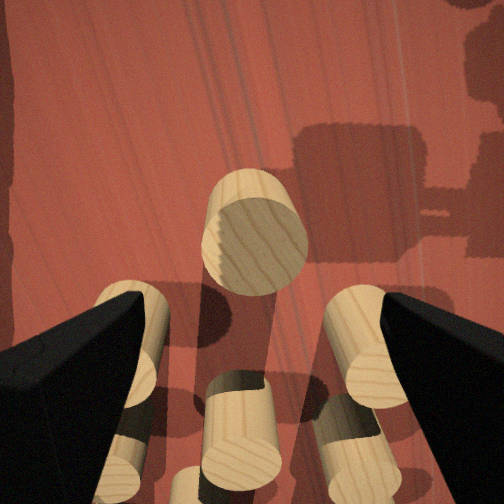

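{"api": "execute_actions", "payload": {
  "actions": [
    {"rows":[[-0.43,1.058,0.672,0.386,0,1.571,0.9,-0.34,2.04,1.735,-1.3,0,0,0.4],[-0.43,1.058,0.672,0.386,0,1.571,0.9,-0.34,2.05,1.71,-1.266,0,0,0.4],[-0.43,1.058,0.672,0.386,0,1.571,0.9,-0.34,2.058,1.685,-1.232,0,0,0.4],[-0.43,1.058,0.672,0.386,0,1.571,0.9,-0.34,2.067,1.66,-1.198,0,0,0.4],[-0.43,1.058,0.672,0.386,0,1.571,0.9,-0.34,2.076,1.635,-1.164,0,0,0.4],[-0.43,1.058,0.672,0.386,0,1.571,0.9,-0.34,2.085,1.61,-1.13,0,0,0.4],[-0.43,1.058,0.672,0.386,0,1.571,0.9,-0.34,2.094,1.585,-1.096,0,0,0.4],[-0.43,1.058,0.672,0.386,0,1.571,0.9,-0.34,2.103,1.56,-1.062,0,0,0.4],[-0.43,1.058,0.672,0.386,0,1.571,0.9,-0.34,2.112,1.535,-1.028,0,0,0.4],[-0.43,1.058,0.672,0.386,0,1.571,0.9,-0.34,2.12,1.51,-0.994,0,0,0.4],[-0.43,1.058,0.672,0.386,0,1.571,0.9,-0.34,2.12,1.51,-0.961,0,0,0.4]],"steps":15}
  ],
  "pictures": false
}}

{"api": "execute_actions", "payload": {
  "actions": [
    {"rows":[[-0.43,1.058,0.672,0.386,0,1.571,0.9,-0.34,2.12,1.51,-0.961,0,0,-0.6]],"steps":10}
  ],
  "pictures": false
}}

{"api": "execute_actions", "payload": {
  "actions": [
    {"rows":[[-0.43,1.058,0.672,0.386,0,1.571,0.9,-0.34,2.1,1.56,-1.03,0,0,-0.6],[-0.43,1.058,0.672,0.386,0,1.571,0.9,-0.34,2.085,1.61,-1.1,0,0,-0.6],[-0.43,1.058,0.672,0.386,0,1.571,0.9,-0.34,2.067,1.66,-1.165,0,0,-0.6],[-0.43,1.058,0.672,0.386,0,1.571,0.9,-0.34,2.05,1.71,-1.23,0,0,-0.6],[-0.43,1.058,0.672,0.386,0,1.571,0.9,-0.34,2.03,1.76,-1.3,0,0,-0.6],[-0.43,1.058,0.672,0.386,0,1.571,0.9,-0.34,2.03,1.76,-1.3,0,0,-0.6],[-0.43,1.058,0.672,0.386,0,1.571,0.9,-0.34,1.379,1.76,-1.3,0,0,-0.6],[-0.43,1.058,0.672,0.386,0,1.571,0.9,-0.34,1.379,1.76,-1.3,0,0,-0.6],[-0.43,1.058,0.672,0.386,0,1.571,0.9,-0.34,1.379,1.76,-1.3,0,0,-0.6],[-0.43,1.058,0.672,0.386,0,1.571,0.9,-0.216,1.379,1.5,-0.9,0,0,-0.6]],"steps":15}
  ],
  "pictures": false
}}

{"api": "execute_actions", "payload": {
  "actions": [
    {"rows":[[-0.43,1.058,0.672,0.386,0,1.571,0.9,-0.216,1.379,1.172,0.207,0,0,-0.6]],"steps":15}
  ],
  "pictures": false
}}

{"api": "execute_actions", "payload": {
  "actions": [
    {"rows":[[-0.43,1.058,0.672,0.386,0,1.571,0.9,-0.216,1.379,1.172,0.207,0,0,-0.6]],"steps":8}
  ],
  "pictures": false
}}

{"api": "execute_actions", "payload": {
  "actions": [
    {"rows":[[-0.43,1.2,0.77,0.44,0,1.571,0.9,-0.216,1.379,1.172,0.207,0,0,-0.6],[-0.43,1.2,0.77,0.44,0,1.571,0.9,-0.216,1.379,1.172,0.207,0,0,-0.6],[-0.43,1.33,0.86,0.48,0,1.571,0.9,-0.216,1.379,1.172,0.207,0,0,-0.6],[-0.43,1.33,0.86,0.48,0,1.571,0.9,-0.216,1.379,1.172,0.207,0,0,-0.6],[-0.43,1.43,0.93,0.51,0,1.571,0.9,-0.216,1.379,1.172,0.207,0,0,-0.6],[-0.43,1.43,0.93,0.51,0,1.571,0.9,-0.216,1.379,1.172,0.207,0,0,-0.6],[-0.43,1.524,0.997,0.537,0,1.571,0.9,-0.216,1.379,1.172,0.207,0,0,-0.6]],"steps":14}
  ],
  "pictures": false
}}

{"api": "execute_actions", "payload": {
  "actions": [
    {"rows":[[-0.43,1.524,0.997,0.537,0,1.571,-0.6,-0.216,1.379,1.172,0.207,0,0,-0.6]],"steps":12}
  ],
  "pictures": false
}}

{"api": "execute_actions", "payload": {
  "actions": [
    {"rows":[[-0.43,1.524,0.997,0.537,0,1.571,-0.6,-0.216,1.379,1.172,0.207,0,0,0.6]],"steps":10}
  ],
  "pictures": false
}}

{"api": "execute_actions", "payload": {
  "actions": [
    {"rows":[[-0.43,1.43,0.93,0.51,0,1.571,-0.6,-0.216,1.379,1.172,0.207,0,0,0.6],[-0.43,1.33,0.86,0.48,0,1.571,-0.6,-0.216,1.379,1.172,0.207,0,0,0.6],[-0.43,1.2,0.77,0.44,0,1.571,-0.6,-0.216,1.379,1.172,0.207,0,0,0.6],[-0.43,1.058,0.672,0.386,0,1.571,-0.6,-0.216,1.379,1.172,0.207,0,0,0.6]],"steps":8}
  ],
  "pictures": false
}}

{"api": "execute_actions", "payload": {
  "actions": [
    {"rows":[[-0.52,1.058,0.8,-0.87,0,1.571,-0.6,-0.49,1.379,1.5,-1.216,0,0,0.5]],"steps":14}
  ],
  "pictures": false
}}

{"api": "execute_actions", "payload": {
  "actions": [
    {"rows":[[-0.52,1.624,0.924,-0.871,0,1.571,-0.6,-0.49,1.837,1.482,-1.216,0,0,0.5]],"steps":12}
  ],
  "pictures": false
}}

{"api": "execute_actions", "payload": {
  "actions": [
    {"rows":[[-0.52,1.65,0.907,-0.85,0,1.571,-0.6,-0.49,1.837,1.482,-1.216,0,0,0.5],[-0.52,1.676,0.889,-0.81,0,1.571,-0.6,-0.49,1.837,1.482,-1.216,0,0,0.5],[-0.52,1.702,0.872,-0.766,0,1.571,-0.6,-0.49,1.837,1.482,-1.216,0,0,0.5],[-0.52,1.728,0.855,-0.725,0,1.571,-0.6,-0.49,1.837,1.482,-1.216,0,0,0.5],[-0.52,1.754,0.838,-0.683,0,1.571,-0.6,-0.49,1.837,1.482,-1.216,0,0,0.5],[-0.52,1.78,0.82,-0.64,0,1.571,-0.6,-0.49,1.837,1.482,-1.216,0,0,0.5],[-0.52,1.806,0.803,-0.6,0,1.571,-0.6,-0.49,1.837,1.482,-1.216,0,0,0.5],[-0.52,1.83,0.787,-0.555,0,1.571,-0.6,-0.49,1.837,1.482,-1.216,0,0,0.5],[-0.52,1.85,0.774,-0.515,0,1.571,-0.6,-0.49,1.837,1.482,-1.216,0,0,0.5],[-0.52,1.865,0.764,-0.485,0,1.571,-0.6,-0.49,1.837,1.482,-1.216,0,0,0.5],[-0.52,1.876,0.757,-0.465,0,1.571,-0.6,-0.49,1.837,1.482,-1.216,0,0,0.5],[-0.52,1.885,0.751,-0.453,0,1.571,-0.6,-0.49,1.837,1.482,-1.216,0,0,0.5]],"steps":15}
  ],
  "pictures": false
}}

{"api": "execute_actions", "payload": {
  "actions": [
    {"rows":[[-0.52,1.885,0.751,-0.453,0,1.571,0.4,-0.49,1.837,1.482,-1.216,0,0,0.5]],"steps":10}
  ],
  "pictures": false
}}

{"api": "execute_actions", "payload": {
  "actions": [
    {"rows":[[-0.52,1.83,0.787,-0.53,0,1.571,0.4,-0.49,1.837,1.482,-1.216,0,0,0.5],[-0.52,1.78,0.82,-0.61,0,1.571,0.4,-0.49,1.837,1.482,-1.216,0,0,0.5],[-0.52,1.728,0.855,-0.7,0,1.571,0.4,-0.49,1.837,1.482,-1.216,0,0,0.5],[-0.52,1.676,0.889,-0.785,0,1.571,0.4,-0.49,1.837,1.482,-1.216,0,0,0.5],[-0.52,1.624,0.924,-0.871,0,1.571,0.4,-0.49,1.837,1.482,-1.216,0,0,0.5]],"steps":8}
  ]
}}

{"api": "execute_actions", "payload": {
  "actions": [
    {"rows":[[-0.43,1.058,0.9,-0.7,0,1.571,0.9,-0.49,1.837,1.482,-1.216,0,0,0.5],[-0.43,1.058,0.9,-0.7,0,1.571,0.9,-0.49,1.837,1.482,-1.216,0,0,0.5],[-0.43,1.058,0.9,-0.7,0,1.571,0.9,-0.49,1.837,1.482,-1.216,0,0,0.5],[-0.43,1.058,0.9,-0.7,0,1.571,0.9,-0.49,1.837,1.482,-1.216,0,0,0.5],[-0.43,1.058,0.9,0.386,0,1.571,0.9,-0.49,1.837,1.482,-1.216,0,0,0.5]],"steps":6}
  ],
  "pictures": false
}}

Scene clock: 574.03 s of 17941.00 s.
left_arm: end_effector_position=(-0.0623, +0.0869, +0.4195) grip_measured=+0.900 end_effector_quat_wxyz=(+0.457, +0.459, -0.538, -0.539) end_effector_velocity=(-0.002, +0.000, -0.006) end_effector_angular_velocity=(+0.018, +0.005, -0.010) | right_arm: end_effector_position=(-0.0395, -0.1195, +0.0696) grip_measured=+0.400 end_effector_quat_wxyz=(+0.560, -0.430, +0.567, +0.423) end_effector_velocity=(+0.001, +0.006, -0.027) end_effector_angular_velocity=(+0.051, -0.007, +0.005)
Joint positions: left_arm=[-0.428  1.058  0.671  0.384  0.002  1.571  0.083] | right_arm=[-0.342  2.119  1.514 -0.979  0.003  0.001  0.059]
Joint velocities: left_arm=[-0.002  0.002 -0.007 -0.007  0.007 -0.007 -0.   ] | right_arm=[-0.002  0.017 -0.085  0.154 -0.007 -0.007 -0.   ]
Joint torques (N m, as the arm reports them, + toward a larger angle): left_arm=[-0.25 -3.31  7.97  2.15 -0.04 -0.12] | right_arm=[  0.15 -10.29   6.17   0.28  -0.12   0.01]
Motor temperatures (°C, as the motors report them): left_arm=[30 40 42 43 28 30] | right_arm=[31 47 40 39 28 29]
Heat: left arm: hottest wrist pitch 43 °C (+1.0 °C/min); right arm: hottest shoulder 47 °C (+0.0 °C/min).
Steps of this call (steps 1 to 45: the robot went on to your last target; steps 46 to 110: nothing new was sent; then 18.90 s passed at rest; steps 111 to 125: all 15 steps of this action). Readings (joint positions):
111: left_arm=[-0.428 1.058 0.671 0.384 0.002 1.571] | right_arm=[-0.342 2.038 1.754 -1.298 0.003 0.001]
112: left_arm=[-0.428 1.058 0.671 0.384 0.002 1.571] | right_arm=[-0.342 2.038 1.747 -1.292 0.003 0.001]
114: left_arm=[-0.428 1.058 0.671 0.384 0.002 1.571] | right_arm=[-0.342 2.038 1.719 -1.251 0.003 0.001]
118: left_arm=[-0.428 1.058 0.671 0.384 0.002 1.571] | right_arm=[-0.342 2.061 1.627 -1.133 0.003 0.001]
125: the state above

Scene clock: 574.37 s of 17941.00 s.
left_arm: end_effector_position=(-0.0623, +0.0869, +0.4195) grip_measured=+0.900 end_effector_quat_wxyz=(+0.457, +0.459, -0.538, -0.539) end_effector_velocity=(+0.002, +0.000, -0.003) end_effector_angular_velocity=(+0.018, +0.005, +0.010) | right_arm: end_effector_position=(-0.0390, -0.1167, +0.0692) grip_measured=-0.001 end_effector_quat_wxyz=(+0.564, -0.427, +0.564, +0.427) end_effector_velocity=(-0.005, -0.008, +0.000) end_effector_angular_velocity=(-0.029, +0.031, -0.010)
Joint positions: left_arm=[-0.428  1.058  0.671  0.384  0.002  1.571  0.083] | right_arm=[-0.342  2.119  1.513 -0.964  0.001  0.001  0.039]
Joint velocities: left_arm=[ 0.002 -0.002  0.002 -0.022 -0.007 -0.007 -0.   ] | right_arm=[-0.002 -0.002 -0.002 -0.037 -0.022  0.007  0.   ]
Joint torques (N m, as the arm reports them, + toward a larger angle): left_arm=[-0.24 -3.3   7.97  2.16 -0.04 -0.12] | right_arm=[  0.16 -10.33   5.58   0.27  -0.06   0.  ]
Motor temperatures (°C, as the motors report them): left_arm=[30 40 42 43 28 30] | right_arm=[31 47 40 39 28 29]
Heat: left arm: hottest wrist pitch 43 °C (+1.0 °C/min); right arm: hottest shoulder 47 °C (+0.0 °C/min).
Steps of this call (steps 1 to 10: all 10 steps of this action). Readings (joint positions):
1: left_arm=[-0.428 1.058 0.671 0.384 0.002 1.571] | right_arm=[-0.342 2.119 1.513 -0.974 0.003 0.001]
2: left_arm=[-0.428 1.058 0.671 0.384 0.002 1.571] | right_arm=[-0.342 2.119 1.513 -0.970 0.003 0.001]
4: left_arm=[-0.428 1.058 0.671 0.384 0.002 1.571] | right_arm=[-0.342 2.119 1.513 -0.965 0.001 0.001]
8: left_arm=[-0.428 1.058 0.671 0.384 0.002 1.571] | right_arm=[-0.342 2.119 1.513 -0.964 0.001 0.001]
10: the state above

Scene clock: 574.87 s of 17941.00 s.
left_arm: end_effector_position=(-0.0623, +0.0869, +0.4195) grip_measured=+0.900 end_effector_quat_wxyz=(+0.457, +0.459, -0.538, -0.539) end_effector_velocity=(-0.000, +0.001, -0.002) end_effector_angular_velocity=(+0.008, +0.006, -0.005) | right_arm: end_effector_position=(-0.0899, -0.1070, +0.2620) grip_measured=-0.001 end_effector_quat_wxyz=(+0.653, -0.327, +0.380, +0.567) end_effector_velocity=(-0.129, -0.102, +0.555) end_effector_angular_velocity=(+1.831, -0.255, +0.283)
Joint positions: left_arm=[-0.428  1.058  0.671  0.384  0.002  1.571  0.083] | right_arm=[-0.212  1.624  1.524 -0.952 -0.004  0.001  0.039]
Joint velocities: left_arm=[ 0.002 -0.002 -0.002 -0.007  0.007 -0.007  0.   ] | right_arm=[ 0.286 -1.604 -0.276  0.52  -0.007  0.007 -0.   ]
Joint torques (N m, as the arm reports them, + toward a larger angle): left_arm=[-0.2  -3.28  7.98  2.16 -0.03 -0.12] | right_arm=[ -2.16 -11.42   6.9    0.97   0.1    0.01]
Motor temperatures (°C, as the motors report them): left_arm=[30 40 42 43 28 30] | right_arm=[32 48 40 39 28 29]
Heat: left arm: hottest wrist pitch 43 °C (+1.0 °C/min); right arm: hottest shoulder 48 °C (+1.0 °C/min).
Steps of this call (steps 1 to 15: all 15 steps of this action). Readings (joint positions):
1: left_arm=[-0.428 1.058 0.671 0.384 0.002 1.571] | right_arm=[-0.342 2.120 1.519 -0.975 0.001 0.001]
2: left_arm=[-0.428 1.058 0.671 0.384 0.002 1.571] | right_arm=[-0.342 2.120 1.538 -1.013 0.001 0.001]
4: left_arm=[-0.428 1.058 0.671 0.384 0.002 1.571] | right_arm=[-0.342 2.116 1.595 -1.116 0.001 0.001]
8: left_arm=[-0.428 1.058 0.671 0.384 0.002 1.571] | right_arm=[-0.342 2.029 1.707 -1.241 0.001 0.001]
15: the state above

Scene clock: 575.37 s of 17941.00 s.
left_arm: end_effector_position=(-0.0623, +0.0869, +0.4195) grip_measured=+0.900 end_effector_quat_wxyz=(+0.457, +0.459, -0.538, -0.539) end_effector_velocity=(-0.001, +0.001, -0.002) end_effector_angular_velocity=(+0.006, -0.008, -0.000) | right_arm: end_effector_position=(-0.0816, -0.0614, +0.3757) grip_measured=-0.001 end_effector_quat_wxyz=(+0.753, -0.062, +0.073, +0.651) end_effector_velocity=(+0.009, +0.078, +0.423) end_effector_angular_velocity=(+1.946, -0.279, +0.008)
Joint positions: left_arm=[-0.428  1.058  0.671  0.384  0.002  1.571  0.083] | right_arm=[-0.215  1.388  1.169  0.028 -0.002  0.001  0.039]
Joint velocities: left_arm=[-0.007 -0.002 -0.002 -0.007 -0.007  0.007 -0.   ] | right_arm=[ 0.002 -0.012 -0.002  1.956 -0.007  0.007 -0.   ]
Joint torques (N m, as the arm reports them, + toward a larger angle): left_arm=[-0.23 -3.28  7.99  2.17 -0.04 -0.12] | right_arm=[-0.19 -7.68  8.25  1.56  0.03 -0.01]
Motor temperatures (°C, as the motors report them): left_arm=[30 40 42 43 28 30] | right_arm=[32 48 40 39 28 29]
Heat: left arm: hottest wrist pitch 43 °C (+1.0 °C/min); right arm: hottest shoulder 48 °C (+1.0 °C/min).
Steps of this call (steps 1 to 15: all 15 steps of this action). Readings (joint positions):
1: left_arm=[-0.428 1.058 0.671 0.384 0.002 1.571] | right_arm=[-0.206 1.563 1.484 -0.886 -0.004 0.001]
2: left_arm=[-0.428 1.058 0.671 0.384 0.002 1.571] | right_arm=[-0.207 1.496 1.430 -0.812 -0.004 0.001]
4: left_arm=[-0.428 1.058 0.671 0.384 0.002 1.571] | right_arm=[-0.212 1.398 1.324 -0.684 -0.003 0.001]
8: left_arm=[-0.428 1.058 0.671 0.384 0.002 1.571] | right_arm=[-0.215 1.378 1.201 -0.430 -0.002 0.001]
15: the state above

Scene clock: 575.63 s of 17941.00 s.
left_arm: end_effector_position=(-0.0623, +0.0869, +0.4195) grip_measured=+0.900 end_effector_quat_wxyz=(+0.457, +0.459, -0.538, -0.539) end_effector_velocity=(+0.000, +0.000, +0.000) end_effector_angular_velocity=(+0.004, +0.007, +0.005) | right_arm: end_effector_position=(-0.0812, -0.0583, +0.4135) grip_measured=-0.001 end_effector_quat_wxyz=(+0.756, -0.006, +0.008, +0.654) end_effector_velocity=(-0.000, -0.000, +0.014) end_effector_angular_velocity=(+0.062, -0.031, +0.005)
Joint positions: left_arm=[-0.428  1.058  0.671  0.384  0.002  1.571  0.083] | right_arm=[-0.215  1.385  1.169  0.196 -0.002  0.001  0.039]
Joint velocities: left_arm=[-0.002 -0.002  0.002 -0.007 -0.007 -0.007 -0.   ] | right_arm=[-0.002 -0.002 -0.002  0.066 -0.007 -0.022  0.   ]
Joint torques (N m, as the arm reports them, + toward a larger angle): left_arm=[-0.17 -3.29  7.98  2.17 -0.05 -0.12] | right_arm=[-0.13 -7.37  8.09  1.7   0.03  0.01]
Motor temperatures (°C, as the motors report them): left_arm=[30 40 42 43 28 30] | right_arm=[32 47 40 39 28 29]
Heat: left arm: hottest wrist pitch 43 °C (+1.0 °C/min); right arm: hottest shoulder 47 °C (+0.0 °C/min).
Steps of this call (steps 1 to 8: all 8 steps of this action). Readings (joint positions):
1: left_arm=[-0.428 1.058 0.671 0.384 0.002 1.571] | right_arm=[-0.215 1.388 1.169 0.086 -0.002 0.001]
2: left_arm=[-0.428 1.058 0.671 0.384 0.002 1.571] | right_arm=[-0.215 1.388 1.169 0.128 -0.002 0.001]
4: left_arm=[-0.428 1.058 0.671 0.384 0.002 1.571] | right_arm=[-0.215 1.386 1.169 0.171 -0.002 0.001]
8: the state above

Scene clock: 576.10 s of 17941.00 s.
left_arm: end_effector_position=(-0.0790, -0.0191, +0.4137) grip_measured=+0.900 end_effector_quat_wxyz=(+0.456, +0.462, -0.536, -0.540) end_effector_velocity=(-0.000, -0.015, +0.002) end_effector_angular_velocity=(-0.021, +0.011, +0.010) | right_arm: end_effector_position=(-0.0813, -0.0612, +0.4198) grip_measured=-0.001 end_effector_quat_wxyz=(+0.757, +0.000, +0.000, +0.653) end_effector_velocity=(-0.000, -0.001, -0.006) end_effector_angular_velocity=(-0.030, +0.012, +0.005)
Joint positions: left_arm=[-0.428  1.519  0.979  0.53   0.001  1.571  0.083] | right_arm=[-0.215  1.374  1.168  0.206 -0.     0.001  0.039]
Joint velocities: left_arm=[ 0.002  0.061  0.046  0.037 -0.007 -0.007 -0.   ] | right_arm=[-0.002 -0.002  0.002 -0.037 -0.007  0.007 -0.   ]
Joint torques (N m, as the arm reports them, + toward a larger angle): left_arm=[-0.17 -6.    9.54  2.37  0.02 -0.11] | right_arm=[-0.09 -5.9   8.32  1.49 -0.02  0.02]
Motor temperatures (°C, as the motors report them): left_arm=[30 40 42 43 28 30] | right_arm=[32 47 40 39 28 29]
Heat: left arm: hottest wrist pitch 43 °C (+1.0 °C/min); right arm: hottest shoulder 47 °C (+0.0 °C/min).
Steps of this call (steps 1 to 14: all 14 steps of this action). Readings (joint positions):
1: left_arm=[-0.428 1.078 0.684 0.391 0.002 1.571] | right_arm=[-0.215 1.385 1.169 0.199 -0.002 0.001]
2: left_arm=[-0.428 1.111 0.708 0.413 0.002 1.571] | right_arm=[-0.215 1.385 1.169 0.201 -0.002 0.001]
4: left_arm=[-0.428 1.218 0.787 0.453 0.002 1.571] | right_arm=[-0.215 1.385 1.169 0.203 -0.002 0.001]
8: left_arm=[-0.428 1.418 0.923 0.502 0.001 1.571] | right_arm=[-0.215 1.378 1.167 0.190 -0.001 0.001]
14: the state above

Scene clock: 576.50 s of 17941.00 s.
left_arm: end_effector_position=(-0.0792, -0.0199, +0.4186) grip_measured=+0.407 end_effector_quat_wxyz=(+0.460, +0.458, -0.539, -0.537) end_effector_velocity=(+0.002, +0.000, -0.002) end_effector_angular_velocity=(+0.011, +0.021, +0.010) | right_arm: end_effector_position=(-0.0813, -0.0612, +0.4198) grip_measured=-0.001 end_effector_quat_wxyz=(+0.757, +0.000, +0.000, +0.653) end_effector_velocity=(+0.002, -0.001, -0.005) end_effector_angular_velocity=(-0.025, -0.019, -0.010)
Joint positions: left_arm=[-0.428  1.52   0.988  0.536  0.001  1.571  0.059] | right_arm=[-0.215  1.374  1.168  0.206 -0.     0.001  0.039]
Joint velocities: left_arm=[ 0.002 -0.002 -0.002 -0.007 -0.007 -0.022 -0.   ] | right_arm=[-0.002 -0.002 -0.002 -0.022  0.007 -0.022 -0.   ]
Joint torques (N m, as the arm reports them, + toward a larger angle): left_arm=[-0.18 -5.69  8.96  2.09  0.02 -0.13] | right_arm=[-0.16 -5.83  8.21  1.51 -0.03  0.01]
Motor temperatures (°C, as the motors report them): left_arm=[30 40 42 43 28 30] | right_arm=[32 47 40 39 28 29]
Heat: left arm: hottest wrist pitch 43 °C (+1.0 °C/min); right arm: hottest shoulder 47 °C (+0.0 °C/min).
Steps of this call (steps 1 to 12: all 12 steps of this action). Readings (joint positions):
1: left_arm=[-0.428 1.520 0.981 0.531 0.001 1.571] | right_arm=[-0.215 1.374 1.168 0.206 -0.000 0.001]
2: left_arm=[-0.428 1.520 0.983 0.533 0.001 1.571] | right_arm=[-0.215 1.374 1.168 0.206 -0.000 0.001]
4: left_arm=[-0.428 1.520 0.987 0.536 0.001 1.571] | right_arm=[-0.215 1.374 1.168 0.206 -0.000 0.001]
8: left_arm=[-0.428 1.520 0.988 0.536 0.001 1.571] | right_arm=[-0.215 1.374 1.168 0.206 -0.000 0.001]
12: the state above

Scene clock: 576.83 s of 17941.00 s.
left_arm: end_effector_position=(-0.0793, -0.0199, +0.4186) grip_measured=+0.407 end_effector_quat_wxyz=(+0.459, +0.458, -0.539, -0.537) end_effector_velocity=(+0.000, +0.001, +0.002) end_effector_angular_velocity=(-0.008, -0.006, +0.005) | right_arm: end_effector_position=(-0.0814, -0.0612, +0.4198) grip_measured=+0.572 end_effector_quat_wxyz=(+0.757, +0.000, +0.000, +0.654) end_effector_velocity=(-0.000, -0.001, +0.001) end_effector_angular_velocity=(-0.003, -0.007, +0.005)
Joint positions: left_arm=[-0.428  1.52   0.988  0.536  0.001  1.571  0.059] | right_arm=[-0.215  1.374  1.168  0.206 -0.001  0.001  0.067]
Joint velocities: left_arm=[-0.002 -0.002 -0.002  0.007 -0.007  0.007 -0.   ] | right_arm=[-0.002 -0.002  0.002 -0.007 -0.007 -0.007  0.174]
Joint torques (N m, as the arm reports them, + toward a larger angle): left_arm=[-0.18 -5.7   8.95  2.09  0.02 -0.12] | right_arm=[-0.1  -5.94  8.27  1.47  0.    0.  ]
Motor temperatures (°C, as the motors report them): left_arm=[30 40 42 43 28 30] | right_arm=[32 47 40 39 28 29]
Heat: left arm: hottest wrist pitch 43 °C (+1.0 °C/min); right arm: hottest shoulder 47 °C (+0.0 °C/min).
Steps of this call (steps 1 to 10: all 10 steps of this action). Readings (joint positions):
1: left_arm=[-0.428 1.520 0.988 0.536 0.001 1.571] | right_arm=[-0.215 1.374 1.168 0.206 -0.000 0.001]
2: left_arm=[-0.428 1.520 0.988 0.536 0.001 1.571] | right_arm=[-0.215 1.374 1.168 0.206 -0.000 0.001]
4: left_arm=[-0.428 1.520 0.988 0.536 0.001 1.571] | right_arm=[-0.215 1.374 1.168 0.206 -0.000 0.001]
8: left_arm=[-0.428 1.520 0.988 0.536 0.001 1.571] | right_arm=[-0.215 1.374 1.168 0.206 -0.001 0.001]
10: the state above

Scene clock: 577.10 s of 17941.00 s.
left_arm: end_effector_position=(-0.0647, +0.0715, +0.4055) grip_measured=+0.407 end_effector_quat_wxyz=(+0.446, +0.471, -0.527, -0.549) end_effector_velocity=(+0.035, +0.215, +0.195) end_effector_angular_velocity=(-0.657, +0.112, +0.005) | right_arm: end_effector_position=(-0.0813, -0.0612, +0.4198) grip_measured=+0.599 end_effector_quat_wxyz=(+0.757, +0.000, +0.000, +0.654) end_effector_velocity=(-0.000, -0.001, +0.004) end_effector_angular_velocity=(+0.013, +0.005, +0.005)
Joint positions: left_arm=[-0.428  1.135  0.694  0.394  0.001  1.571  0.059] | right_arm=[-0.215  1.374  1.168  0.206 -0.001  0.001  0.068]
Joint velocities: left_arm=[-0.002 -1.082 -0.393 -0.022 -0.007 -0.007 -0.   ] | right_arm=[-0.002 -0.002  0.002  0.007 -0.007  0.007  0.   ]
Joint torques (N m, as the arm reports them, + toward a larger angle): left_arm=[-0.15 -3.64  9.03  2.38  0.04 -0.12] | right_arm=[-0.2  -5.93  8.26  1.5  -0.01 -0.01]
Motor temperatures (°C, as the motors report them): left_arm=[30 40 42 43 28 30] | right_arm=[32 47 40 39 28 29]
Heat: left arm: hottest wrist pitch 43 °C (+1.0 °C/min); right arm: hottest shoulder 47 °C (+0.0 °C/min).
Steps of this call (steps 1 to 8: all 8 steps of this action). Readings (joint positions):
1: left_arm=[-0.428 1.509 0.981 0.532 0.001 1.571] | right_arm=[-0.215 1.374 1.168 0.206 -0.001 0.001]
2: left_arm=[-0.428 1.476 0.955 0.516 0.001 1.571] | right_arm=[-0.215 1.374 1.168 0.206 -0.001 0.001]
4: left_arm=[-0.428 1.360 0.844 0.464 0.001 1.571] | right_arm=[-0.215 1.374 1.168 0.206 -0.001 0.001]
8: the state above

Scene clock: 577.57 s of 17941.00 s.
left_arm: end_effector_position=(-0.0786, +0.1504, +0.2991) grip_measured=+0.407 end_effector_quat_wxyz=(+0.192, +0.613, -0.353, -0.680) end_effector_velocity=(+0.072, +0.297, -0.313) end_effector_angular_velocity=(+1.942, -0.480, -0.007) | right_arm: end_effector_position=(+0.0168, -0.1349, +0.4001) grip_measured=+0.501 end_effector_quat_wxyz=(+0.815, -0.132, +0.203, +0.526) end_effector_velocity=(-0.073, -0.161, -0.429) end_effector_angular_velocity=(-1.938, +0.853, +0.014)
Joint positions: left_arm=[-0.517  1.06   0.797 -0.511 -0.001  1.572  0.059] | right_arm=[-0.49   1.37   1.501 -0.62   0.003  0.001  0.064]
Joint velocities: left_arm=[-0.007 -0.002 -0.002 -2.     0.007 -0.007 -0.   ] | right_arm=[-0.002  0.115 -0.002 -2.    -0.007 -0.022 -0.   ]
Joint torques (N m, as the arm reports them, + toward a larger angle): left_arm=[-0.36 -3.22  7.96  1.62  0.12 -0.11] | right_arm=[ 0.09 -5.93  7.23  1.44 -0.1   0.  ]
Motor temperatures (°C, as the motors report them): left_arm=[30 40 42 43 28 30] | right_arm=[32 47 40 39 28 29]
Heat: left arm: hottest wrist pitch 43 °C (+1.0 °C/min); right arm: hottest shoulder 47 °C (+0.0 °C/min).
Steps of this call (steps 1 to 14: all 14 steps of this action). Readings (joint positions):
1: left_arm=[-0.439 1.106 0.709 0.338 -0.006 1.572] | right_arm=[-0.227 1.375 1.189 0.163 -0.013 0.001]
2: left_arm=[-0.464 1.089 0.737 0.270 -0.007 1.572] | right_arm=[-0.261 1.380 1.225 0.111 -0.015 0.001]
4: left_arm=[-0.502 1.068 0.780 0.152 -0.001 1.572] | right_arm=[-0.350 1.388 1.305 0.017 -0.006 0.001]
8: left_arm=[-0.517 1.056 0.797 -0.112 -0.001 1.572] | right_arm=[-0.480 1.380 1.466 -0.225 0.005 0.001]
14: the state above

Scene clock: 577.97 s of 17941.00 s.
left_arm: end_effector_position=(-0.0685, +0.1910, +0.1590) grip_measured=-0.595 end_effector_quat_wxyz=(-0.089, +0.702, -0.087, -0.701) end_effector_velocity=(+0.002, +0.005, -0.016) end_effector_angular_velocity=(+0.072, -0.026, +0.005) | right_arm: end_effector_position=(-0.0004, -0.1733, +0.1731) grip_measured=+0.500 end_effector_quat_wxyz=(+0.622, -0.366, +0.564, +0.401) end_effector_velocity=(-0.092, -0.203, -0.379) end_effector_angular_velocity=(-1.726, +0.799, +0.002)
Joint positions: left_arm=[-0.518  1.619  0.913 -0.868 -0.001  1.571  0.01 ] | right_arm=[-0.49   1.802  1.485 -1.158  0.003  0.001  0.064]
Joint velocities: left_arm=[-0.002  0.071  0.002 -0.007 -0.007 -0.007 -0.002] | right_arm=[-0.007  0.828 -0.32  -0.755 -0.022 -0.007 -0.   ]
Joint torques (N m, as the arm reports them, + toward a larger angle): left_arm=[-0.19 -5.29  7.07  0.42  0.13 -0.04] | right_arm=[  0.01 -11.17   8.12   0.4   -0.09   0.01]
Motor temperatures (°C, as the motors report them): left_arm=[30 40 42 43 28 30] | right_arm=[32 47 40 39 28 29]
Heat: left arm: hottest wrist pitch 43 °C (+1.0 °C/min); right arm: hottest shoulder 47 °C (+0.0 °C/min).
Steps of this call (steps 1 to 12: all 12 steps of this action). Readings (joint positions):
1: left_arm=[-0.517 1.093 0.819 -0.595 -0.001 1.572] | right_arm=[-0.490 1.390 1.500 -0.671 0.003 0.001]
2: left_arm=[-0.518 1.147 0.852 -0.654 -0.001 1.571] | right_arm=[-0.490 1.412 1.501 -0.698 0.003 0.001]
4: left_arm=[-0.518 1.275 0.904 -0.756 -0.001 1.571] | right_arm=[-0.490 1.473 1.504 -0.780 0.003 0.001]
8: left_arm=[-0.518 1.522 0.914 -0.846 -0.001 1.571] | right_arm=[-0.490 1.643 1.501 -0.961 0.003 0.001]
12: the state above

Scene clock: 578.47 s of 17941.00 s.
left_arm: end_effector_position=(-0.0681, +0.1928, +0.0661) grip_measured=-0.600 end_effector_quat_wxyz=(-0.095, +0.703, -0.080, -0.700) end_effector_velocity=(+0.002, +0.001, -0.032) end_effector_angular_velocity=(-0.042, +0.003, +0.024) | right_arm: end_effector_position=(-0.0062, -0.1863, +0.1569) grip_measured=+0.500 end_effector_quat_wxyz=(+0.591, -0.387, +0.596, +0.381) end_effector_velocity=(-0.004, -0.002, +0.001) end_effector_angular_velocity=(+0.002, +0.023, +0.034)
Joint positions: left_arm=[-0.518  1.876  0.757 -0.473 -0.001  1.571  0.01 ] | right_arm=[-0.49   1.842  1.476 -1.214  0.003  0.001  0.064]
Joint velocities: left_arm=[ 0.002  0.081 -0.076  0.198 -0.007 -0.022  0.   ] | right_arm=[-0.002 -0.007 -0.007 -0.007 -0.022 -0.037 -0.   ]
Joint torques (N m, as the arm reports them, + toward a larger angle): left_arm=[-0.16 -5.33  4.26  0.66  0.12 -0.05] | right_arm=[-0.02 -9.23  6.83 -0.01 -0.11 -0.01]
Motor temperatures (°C, as the motors report them): left_arm=[30 40 42 43 28 30] | right_arm=[32 47 40 39 28 29]
Heat: left arm: hottest wrist pitch 43 °C (+1.0 °C/min); right arm: hottest shoulder 47 °C (+0.0 °C/min).
Steps of this call (steps 1 to 15: all 15 steps of this action). Readings (joint positions):
1: left_arm=[-0.518 1.622 0.913 -0.866 -0.001 1.571] | right_arm=[-0.490 1.824 1.476 -1.177 0.003 0.001]
2: left_arm=[-0.518 1.628 0.911 -0.852 -0.001 1.571] | right_arm=[-0.490 1.838 1.472 -1.190 0.003 0.001]
4: left_arm=[-0.518 1.661 0.897 -0.791 -0.001 1.571] | right_arm=[-0.490 1.844 1.470 -1.203 0.003 0.001]
8: left_arm=[-0.518 1.767 0.832 -0.646 -0.001 1.571] | right_arm=[-0.490 1.842 1.476 -1.211 0.003 0.001]
15: the state above

Scene clock: 578.80 s of 17941.00 s.
left_arm: end_effector_position=(-0.0687, +0.1900, +0.0652) grip_measured=+0.429 end_effector_quat_wxyz=(-0.090, +0.702, -0.085, -0.701) end_effector_velocity=(-0.001, -0.001, +0.000) end_effector_angular_velocity=(-0.009, -0.005, -0.000) | right_arm: end_effector_position=(-0.0062, -0.1863, +0.1569) grip_measured=+0.500 end_effector_quat_wxyz=(+0.591, -0.387, +0.596, +0.381) end_effector_velocity=(+0.000, -0.005, +0.001) end_effector_angular_velocity=(-0.019, +0.000, -0.010)
Joint positions: left_arm=[-0.518  1.879  0.755 -0.455 -0.001  1.571  0.06 ] | right_arm=[-0.49   1.842  1.476 -1.214  0.003  0.001  0.064]
Joint velocities: left_arm=[-0.007 -0.002 -0.002  0.007 -0.007 -0.007 -0.03 ] | right_arm=[-0.002 -0.002  0.002 -0.022  0.007  0.007 -0.   ]
Joint torques (N m, as the arm reports them, + toward a larger angle): left_arm=[-0.25 -4.89  3.71  0.53  0.12 -0.04] | right_arm=[ 0.01 -9.14  6.87  0.   -0.1  -0.01]
Motor temperatures (°C, as the motors report them): left_arm=[30 40 42 43 28 30] | right_arm=[32 47 40 39 28 29]
Heat: left arm: hottest wrist pitch 43 °C (+1.0 °C/min); right arm: hottest shoulder 47 °C (+0.0 °C/min).
Steps of this call (steps 1 to 10: all 10 steps of this action). Readings (joint positions):
1: left_arm=[-0.518 1.878 0.756 -0.467 -0.001 1.571] | right_arm=[-0.490 1.842 1.476 -1.214 0.003 0.001]
2: left_arm=[-0.518 1.878 0.755 -0.462 -0.001 1.571] | right_arm=[-0.490 1.842 1.476 -1.214 0.003 0.001]
4: left_arm=[-0.518 1.878 0.755 -0.457 -0.001 1.571] | right_arm=[-0.490 1.842 1.476 -1.214 0.003 0.001]
8: left_arm=[-0.518 1.879 0.755 -0.456 -0.001 1.571] | right_arm=[-0.490 1.842 1.476 -1.214 0.003 0.001]
10: the state above

Scene clock: 579.07 s of 17941.00 s.
left_arm: end_effector_position=(-0.0707, +0.1822, +0.1515) grip_measured=+0.399 end_effector_quat_wxyz=(-0.080, +0.701, -0.096, -0.702) end_effector_velocity=(-0.020, -0.088, +0.273) end_effector_angular_velocity=(-0.566, +0.121, +0.020) | right_arm: end_effector_position=(-0.0062, -0.1863, +0.1569) grip_measured=+0.500 end_effector_quat_wxyz=(+0.591, -0.387, +0.596, +0.381) end_effector_velocity=(-0.000, -0.000, -0.003) end_effector_angular_velocity=(+0.001, +0.008, -0.010)
Joint positions: left_arm=[-0.518  1.647  0.909 -0.811 -0.001  1.571  0.059] | right_arm=[-0.49   1.842  1.476 -1.214  0.003  0.001  0.064]
Joint velocities: left_arm=[-0.002 -0.667  0.491 -0.579 -0.022 -0.022  0.   ] | right_arm=[-0.002  0.002 -0.007  0.007 -0.007  0.007  0.   ]
Joint torques (N m, as the arm reports them, + toward a larger angle): left_arm=[-0.22 -2.95  3.19 -0.29  0.13 -0.04] | right_arm=[-0.05 -9.21  6.84 -0.02 -0.11  0.  ]
Motor temperatures (°C, as the motors report them): left_arm=[30 40 42 42 28 30] | right_arm=[32 47 40 39 28 29]
Heat: left arm: hottest elbow 42 °C (+0.0 °C/min); right arm: hottest shoulder 47 °C (+0.0 °C/min).
Steps of this call (steps 1 to 8: all 8 steps of this action). Readings (joint positions):
1: left_arm=[-0.518 1.874 0.759 -0.467 -0.001 1.571] | right_arm=[-0.490 1.842 1.476 -1.214 0.003 0.001]
2: left_arm=[-0.518 1.860 0.771 -0.512 -0.001 1.571] | right_arm=[-0.490 1.842 1.476 -1.214 0.003 0.001]
4: left_arm=[-0.518 1.798 0.809 -0.639 -0.001 1.571] | right_arm=[-0.490 1.842 1.476 -1.214 0.003 0.001]
8: the state above

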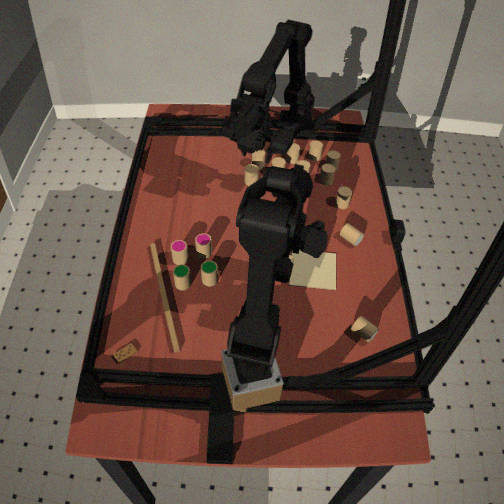

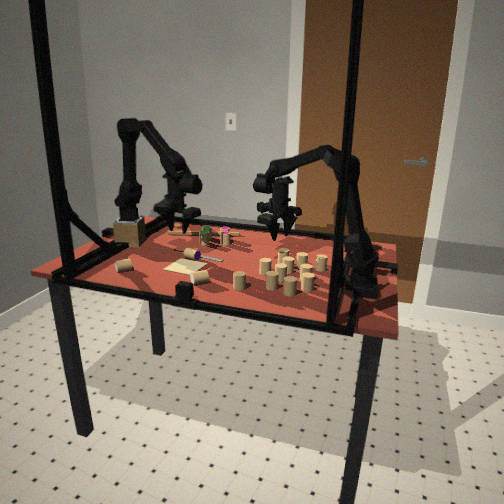

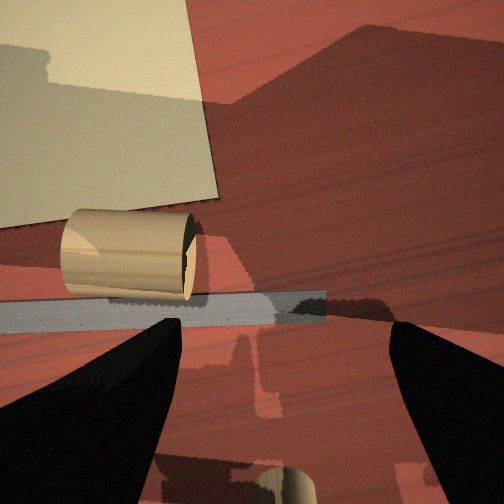

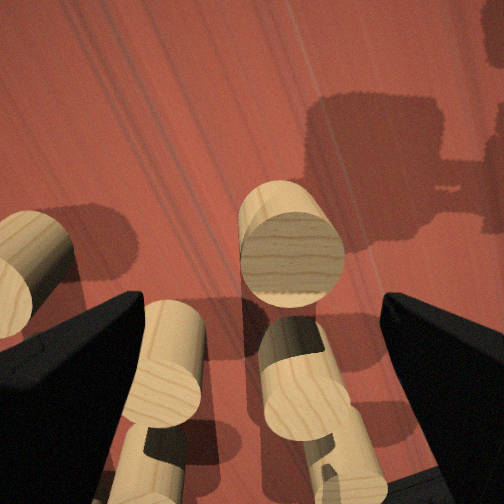

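Scene clock: 579.27 s of 17941.00 s.
left_arm: end_effector_position=(-0.0571, +0.1328, +0.2502) grip_measured=+0.864 end_effector_quat_wxyz=(+0.129, +0.664, -0.242, -0.696) end_effector_velocity=(-0.037, -0.322, +0.681) end_effector_angular_velocity=(-3.479, +0.589, +0.059) | right_arm: end_effector_position=(-0.0062, -0.1863, +0.1569) grip_measured=+0.500 end_effector_quat_wxyz=(+0.591, -0.387, +0.596, +0.381) end_effector_velocity=(-0.002, -0.003, -0.003) end_effector_angular_velocity=(-0.013, +0.014, +0.019)
Joint positions: left_arm=[-0.435  1.314  0.898 -0.622  0.002  1.571  0.081] | right_arm=[-0.49   1.842  1.476 -1.214  0.003  0.001  0.064]
Joint velocities: left_arm=[ 0.056 -1.604 -0.002  1.927  0.007 -0.007  0.014] | right_arm=[-0.002  0.002 -0.007 -0.007 -0.007 -0.022 -0.   ]
Joint torques (N m, as the arm reports them, + toward a larger angle): left_arm=[-0.12 -5.14  7.39  1.29  0.   -0.08] | right_arm=[-0.02 -9.19  6.91 -0.02 -0.1  -0.01]
Motor temperatures (°C, as the motors report them): left_arm=[30 40 42 42 28 30] | right_arm=[32 47 40 39 28 29]
Heat: left arm: hottest elbow 42 °C (+0.0 °C/min); right arm: hottest shoulder 47 °C (+0.0 °C/min).
Steps of this call (steps 1 to 6: all 6 steps of this action). Readings (joint positions):
1: left_arm=[-0.510 1.602 0.913 -0.794 0.003 1.571] | right_arm=[-0.490 1.842 1.476 -1.214 0.003 0.001]
2: left_arm=[-0.487 1.552 0.903 -0.762 0.003 1.571] | right_arm=[-0.490 1.842 1.476 -1.214 0.003 0.001]
4: left_arm=[-0.448 1.432 0.899 -0.726 0.002 1.571] | right_arm=[-0.490 1.842 1.476 -1.214 0.003 0.001]
6: the state above

{"api": "execute_actions", "payload": {
  "actions": [
    {"rows":[[-0.52,1.1,1.0,-0.92,0,0,0.9,-0.532,1.3,1.3,-1.216,0,0,0.5]],"steps":15}
  ],
  "pictures": false
}}

{"api": "execute_actions", "payload": {
  "actions": [
    {"rows":[[-0.52,1.86,1.235,-0.94,0,0,0.9,-0.532,1.3,1.3,-1.216,0,0,0.5]],"steps":15}
  ],
  "pictures": false
}}

{"api": "execute_actions", "payload": {
  "actions": [
    {"rows":[[-0.52,1.86,1.235,-0.94,0,0,0.9,-0.532,1.3,1.3,-1.216,0,0,0.5]],"steps":10}
  ]
}}

Scene clock: 587.03 s of 17941.00 s.
left_arm: end_effector_position=(-0.0831, +0.1326, +0.3556) grip_measured=+0.900 end_effector_quat_wxyz=(+0.485, +0.414, +0.001, -0.770) end_effector_velocity=(+0.067, +0.262, -0.324) end_effector_angular_velocity=(+2.260, +1.056, +1.319) | right_arm: end_effector_position=(-0.0243, -0.2525, +0.2663) grip_measured=+0.500 end_effector_quat_wxyz=(+0.701, -0.297, +0.481, +0.434) end_effector_velocity=(-0.006, -0.006, -0.029) end_effector_angular_velocity=(-0.079, +0.065, -0.001)
Joint positions: left_arm=[-0.518  1.098  0.99  -0.585 -0.002  0.545  0.083] | right_arm=[-0.532  1.296  1.309 -1.215 -0.001  0.001  0.064]
Joint velocities: left_arm=[-0.002 -0.002  0.002 -1.941 -0.007 -2.059 -0.   ] | right_arm=[-0.002  0.027 -0.066 -0.007 -0.022  0.007 -0.   ]
Joint torques (N m, as the arm reports them, + toward a larger angle): left_arm=[-0.31 -3.21  8.97  1.68  0.13 -0.24] | right_arm=[-0.08 -4.33  6.2   0.61  0.   -0.01]
Motor temperatures (°C, as the motors report them): left_arm=[30 40 42 43 28 30] | right_arm=[32 47 40 38 28 29]
Heat: left arm: hottest wrist pitch 43 °C (+2.0 °C/min); right arm: hottest shoulder 47 °C (+1.0 °C/min).
Steps of this call (steps 1 to 45: the robot went on to your last target; steps 46 to 110: nothing new was sent; then 3.60 s passed at rest; steps 111 to 125: all 15 steps of this action). Readings (joint positions):
111: left_arm=[-0.442 1.061 0.918 0.336 -0.004 1.520] | right_arm=[-0.493 1.813 1.449 -1.193 0.000 0.001]
112: left_arm=[-0.465 1.069 0.945 0.267 -0.005 1.447] | right_arm=[-0.501 1.769 1.401 -1.200 -0.001 0.001]
114: left_arm=[-0.501 1.083 0.978 0.142 -0.002 1.308] | right_arm=[-0.521 1.655 1.327 -1.230 -0.001 0.001]
118: left_arm=[-0.517 1.092 0.990 -0.125 -0.002 1.029] | right_arm=[-0.532 1.420 1.309 -1.213 -0.001 0.001]
125: the state above

Scene clock: 587.53 s of 17941.00 s.
left_arm: end_effector_position=(-0.0853, +0.1242, +0.1635) grip_measured=+0.900 end_effector_quat_wxyz=(+0.431, +0.563, +0.433, -0.557) end_effector_velocity=(+0.006, +0.023, -0.070) end_effector_angular_velocity=(+0.247, -0.070, +0.034) | right_arm: end_effector_position=(-0.0244, -0.2528, +0.2654) grip_measured=+0.500 end_effector_quat_wxyz=(+0.701, -0.298, +0.482, +0.433) end_effector_velocity=(+0.001, -0.003, -0.004) end_effector_angular_velocity=(-0.020, -0.001, +0.002)
Joint positions: left_arm=[-0.518  1.863  1.223 -0.941 -0.002  0.009  0.083] | right_arm=[-0.532  1.297  1.307 -1.215 -0.001  0.001  0.064]
Joint velocities: left_arm=[-0.002  0.217 -0.017 -0.022 -0.007 -0.037 -0.   ] | right_arm=[-0.002  0.002 -0.007 -0.007  0.007 -0.007 -0.   ]
Joint torques (N m, as the arm reports them, + toward a larger angle): left_arm=[-0.21 -8.83  7.52  0.61  0.1  -0.22] | right_arm=[-0.03 -4.37  5.99  0.6   0.01  0.01]
Motor temperatures (°C, as the motors report them): left_arm=[30 40 42 42 28 30] | right_arm=[32 47 40 38 28 29]
Heat: left arm: hottest elbow 42 °C (+1.0 °C/min); right arm: hottest shoulder 47 °C (+1.0 °C/min).
Steps of this call (steps 1 to 15: all 15 steps of this action). Readings (joint positions):
1: left_arm=[-0.518 1.132 1.026 -0.681 -0.002 0.476] | right_arm=[-0.532 1.297 1.308 -1.215 -0.001 0.001]
2: left_arm=[-0.518 1.187 1.085 -0.742 -0.002 0.407] | right_arm=[-0.532 1.297 1.307 -1.215 -0.001 0.001]
4: left_arm=[-0.518 1.313 1.185 -0.823 -0.003 0.268] | right_arm=[-0.532 1.297 1.307 -1.215 -0.001 0.001]
8: left_arm=[-0.518 1.550 1.229 -0.915 -0.002 0.063] | right_arm=[-0.532 1.297 1.307 -1.215 -0.001 0.001]
15: the state above

Scene clock: 587.87 s of 17941.00 s.
left_arm: end_effector_position=(-0.0858, +0.1222, +0.1645) grip_measured=+0.900 end_effector_quat_wxyz=(+0.433, +0.561, +0.433, -0.558) end_effector_velocity=(+0.003, +0.000, +0.001) end_effector_angular_velocity=(-0.003, -0.022, -0.010) | right_arm: end_effector_position=(-0.0244, -0.2528, +0.2654) grip_measured=+0.500 end_effector_quat_wxyz=(+0.701, -0.298, +0.482, +0.433) end_effector_velocity=(-0.001, -0.001, +0.001) end_effector_angular_velocity=(-0.000, +0.005, +0.007)
Joint positions: left_arm=[-0.518  1.864  1.23  -0.94  -0.002  0.006  0.083] | right_arm=[-0.532  1.297  1.307 -1.215 -0.001  0.001  0.064]
Joint velocities: left_arm=[-0.002 -0.002  0.002 -0.007 -0.022  0.007  0.   ] | right_arm=[-0.002 -0.002  0.002 -0.007 -0.007 -0.007 -0.   ]
Joint torques (N m, as the arm reports them, + toward a larger angle): left_arm=[-0.2  -7.3   6.61  0.49  0.11 -0.22] | right_arm=[-0.1  -4.36  6.04  0.61 -0.01  0.01]
Motor temperatures (°C, as the motors report them): left_arm=[30 40 42 42 28 30] | right_arm=[32 47 40 38 28 29]
Heat: left arm: hottest elbow 42 °C (+1.0 °C/min); right arm: hottest shoulder 47 °C (+1.0 °C/min).
Steps of this call (steps 1 to 10: all 10 steps of this action). Readings (joint positions):
1: left_arm=[-0.518 1.866 1.223 -0.942 -0.002 0.007] | right_arm=[-0.532 1.297 1.307 -1.215 -0.001 0.001]
2: left_arm=[-0.518 1.866 1.225 -0.941 -0.002 0.007] | right_arm=[-0.532 1.297 1.307 -1.215 -0.001 0.001]
4: left_arm=[-0.518 1.864 1.229 -0.940 -0.002 0.006] | right_arm=[-0.532 1.297 1.307 -1.215 -0.001 0.001]
8: left_arm=[-0.518 1.864 1.230 -0.940 -0.002 0.006] | right_arm=[-0.532 1.297 1.307 -1.215 -0.001 0.001]
10: the state above

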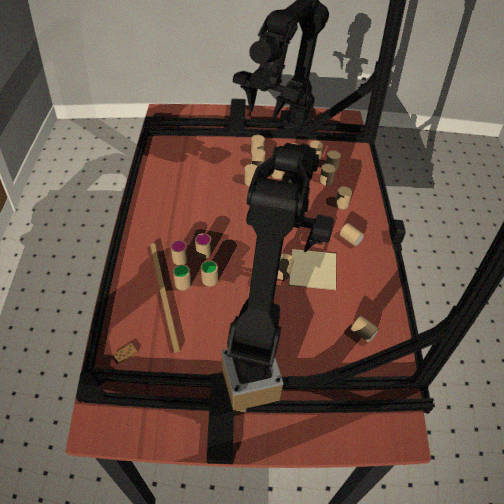

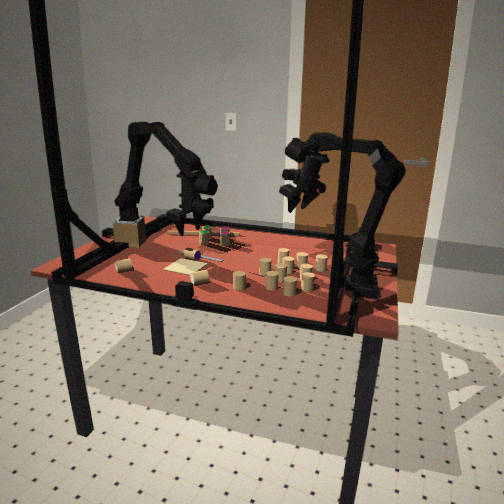

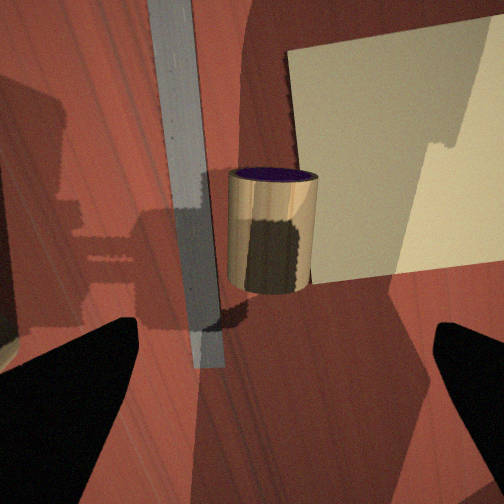

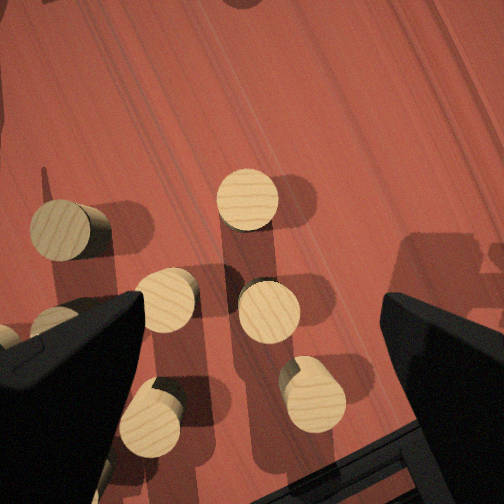

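{"api": "execute_actions", "payload": {
  "actions": [
    {"rows":[[-0.515,2.0,1.55,-1.3,0,0,0.6,-0.532,1.3,1.3,-1.216,0,0,0.5],[-0.515,2.0,1.55,-1.3,0,0,0.6,-0.532,1.3,1.3,-1.216,0,0,0.5],[-0.515,2.0,1.55,-1.3,0,0,0.6,-0.532,1.3,1.3,-1.216,0,0,0.5],[-0.515,2.0,1.55,-1.3,0,0,0.6,-0.532,1.3,1.3,-1.216,0,0,0.5],[-0.515,2.0,1.55,-1.3,0,0,0.6,-0.532,1.3,1.3,-1.216,0,0,0.5],[-0.515,2.279,1.6655,-1.3065,0,0,0.6,-0.532,1.3,1.3,-1.216,0,0,0.5]],"steps":15}
  ],
  "pictures": false
}}

{"api": "execute_actions", "payload": {
  "actions": [
    {"rows":[[-0.515,2.295,1.655,-1.285,0,0,0.6,-0.532,1.3,1.3,-1.216,0,0,0.5],[-0.515,2.31,1.645,-1.26,0,0,0.6,-0.532,1.3,1.3,-1.216,0,0,0.5],[-0.515,2.325,1.635,-1.235,0,0,0.6,-0.532,1.3,1.3,-1.216,0,0,0.5],[-0.515,2.34,1.625,-1.21,0,0,0.6,-0.532,1.3,1.3,-1.216,0,0,0.5],[-0.515,2.355,1.615,-1.185,0,0,0.6,-0.532,1.3,1.3,-1.216,0,0,0.5],[-0.515,2.37,1.605,-1.16,0,0,0.6,-0.532,1.3,1.3,-1.216,0,0,0.5],[-0.515,2.385,1.597,-1.135,0,0,0.6,-0.532,1.3,1.3,-1.216,0,0,0.5],[-0.515,2.395,1.59,-1.115,0,0,0.6,-0.532,1.3,1.3,-1.216,0,0,0.5],[-0.515,2.402,1.586,-1.104,0,0,0.6,-0.532,1.3,1.3,-1.216,0,0,0.5]],"steps":15}
  ]
}}

Scene clock: 596.90 s of 17941.00 s.
left_arm: end_effector_position=(-0.0903, +0.1040, +0.1234) grip_measured=+0.601 end_effector_quat_wxyz=(+0.345, +0.653, +0.505, -0.446) end_effector_velocity=(+0.000, +0.007, -0.003) end_effector_angular_velocity=(+0.033, -0.018, -0.003) | right_arm: end_effector_position=(-0.0245, -0.2529, +0.2652) grip_measured=+0.500 end_effector_quat_wxyz=(+0.700, -0.298, +0.483, +0.433) end_effector_velocity=(-0.003, -0.000, +0.001) end_effector_angular_velocity=(+0.006, +0.017, +0.012)
Joint positions: left_arm=[-0.518  2.292  1.651 -1.303 -0.003  0.005  0.068] | right_arm=[-0.532  1.297  1.307 -1.216 -0.001  0.     0.064]
Joint velocities: left_arm=[-0.007  0.012 -0.002 -0.022 -0.007 -0.007 -0.   ] | right_arm=[-0.002 -0.002  0.002 -0.007 -0.022 -0.007 -0.   ]
Joint torques (N m, as the arm reports them, + toward a larger angle): left_arm=[  0.22 -10.43   6.92  -0.4    0.11  -0.23] | right_arm=[-0.07 -4.34  6.07  0.6   0.    0.  ]
Motor temperatures (°C, as the motors report them): left_arm=[30 42 42 41 28 30] | right_arm=[32 45 39 38 28 29]
Heat: left arm: hottest shoulder 42 °C (+1.0 °C/min); right arm: hottest shoulder 45 °C (+0.0 °C/min).
Steps of this call (steps 1 to 15: the robot went on to your last target; steps 16 to 90: nothing new was sent; then 5.53 s passed at rest; steps 91 to 105: all 15 steps of this action). Readings (joint positions):
91: left_arm=[-0.518 1.888 1.271 -1.008 -0.002 0.005] | right_arm=[-0.532 1.297 1.307 -1.216 -0.001 0.001]
92: left_arm=[-0.518 1.922 1.334 -1.080 -0.002 0.005] | right_arm=[-0.532 1.297 1.307 -1.216 -0.001 0.001]
94: left_arm=[-0.518 1.976 1.449 -1.183 -0.002 0.005] | right_arm=[-0.532 1.297 1.307 -1.216 -0.001 0.001]
98: left_arm=[-0.518 2.104 1.623 -1.271 -0.002 0.005] | right_arm=[-0.532 1.297 1.307 -1.216 -0.001 0.001]
105: the state above

Scene clock: 597.40 s of 17941.00 s.
left_arm: end_effector_position=(-0.0910, +0.1008, +0.0631) grip_measured=+0.600 end_effector_quat_wxyz=(+0.349, +0.650, +0.503, -0.451) end_effector_velocity=(-0.004, -0.019, -0.007) end_effector_angular_velocity=(-0.096, +0.009, +0.016) | right_arm: end_effector_position=(-0.0245, -0.2529, +0.2652) grip_measured=+0.500 end_effector_quat_wxyz=(+0.700, -0.298, +0.483, +0.433) end_effector_velocity=(-0.005, -0.000, -0.004) end_effector_angular_velocity=(-0.007, +0.024, +0.017)
Joint positions: left_arm=[-0.517  2.402  1.587 -1.113 -0.002  0.005  0.068] | right_arm=[-0.532  1.297  1.307 -1.216 -0.001  0.     0.064]
Joint velocities: left_arm=[-0.002 -0.002 -0.002  0.095 -0.007 -0.022 -0.   ] | right_arm=[ 0.002  0.002 -0.007 -0.007 -0.022 -0.007  0.   ]
Joint torques (N m, as the arm reports them, + toward a larger angle): left_arm=[ 0.23 -8.96  4.68  0.13  0.11 -0.22] | right_arm=[-0.08 -4.38  6.11  0.62 -0.01  0.02]
Motor temperatures (°C, as the motors report them): left_arm=[30 42 42 41 28 30] | right_arm=[32 45 39 38 28 29]
Heat: left arm: hottest shoulder 42 °C (+1.0 °C/min); right arm: hottest shoulder 45 °C (+0.0 °C/min).
Steps of this call (steps 1 to 15: all 15 steps of this action). Readings (joint positions):
1: left_arm=[-0.518 2.292 1.651 -1.302 -0.003 0.005] | right_arm=[-0.532 1.297 1.307 -1.216 -0.001 0.000]
2: left_arm=[-0.518 2.293 1.651 -1.293 -0.003 0.005] | right_arm=[-0.532 1.297 1.307 -1.216 -0.001 0.000]
4: left_arm=[-0.517 2.298 1.649 -1.253 -0.003 0.005] | right_arm=[-0.532 1.297 1.307 -1.216 -0.001 0.000]
8: left_arm=[-0.517 2.348 1.619 -1.165 -0.002 0.005] | right_arm=[-0.532 1.297 1.307 -1.216 -0.001 0.000]
15: the state above

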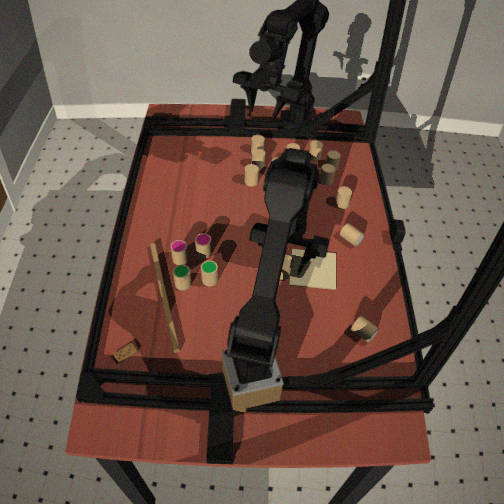

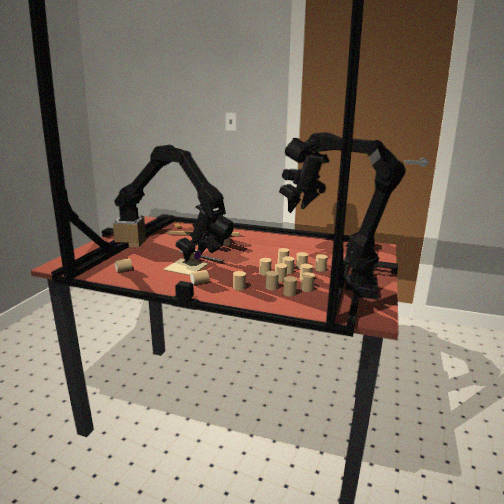

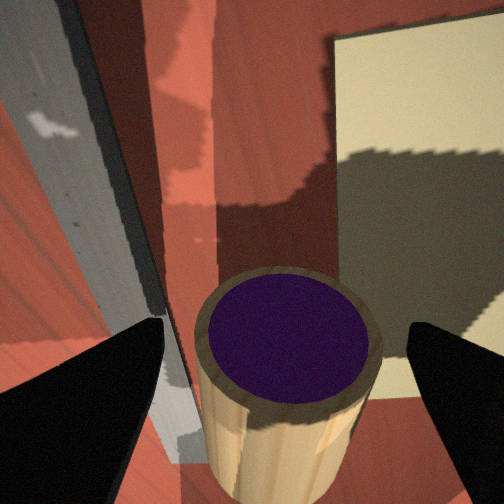

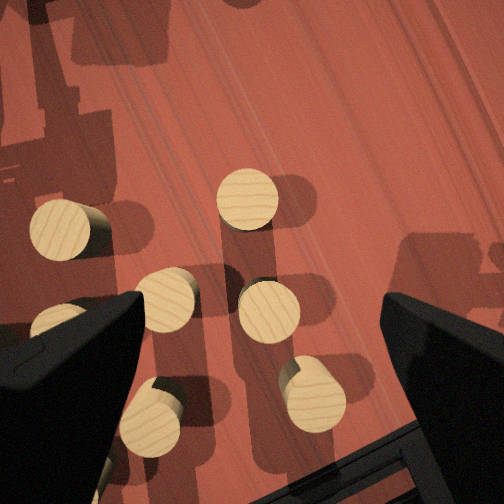

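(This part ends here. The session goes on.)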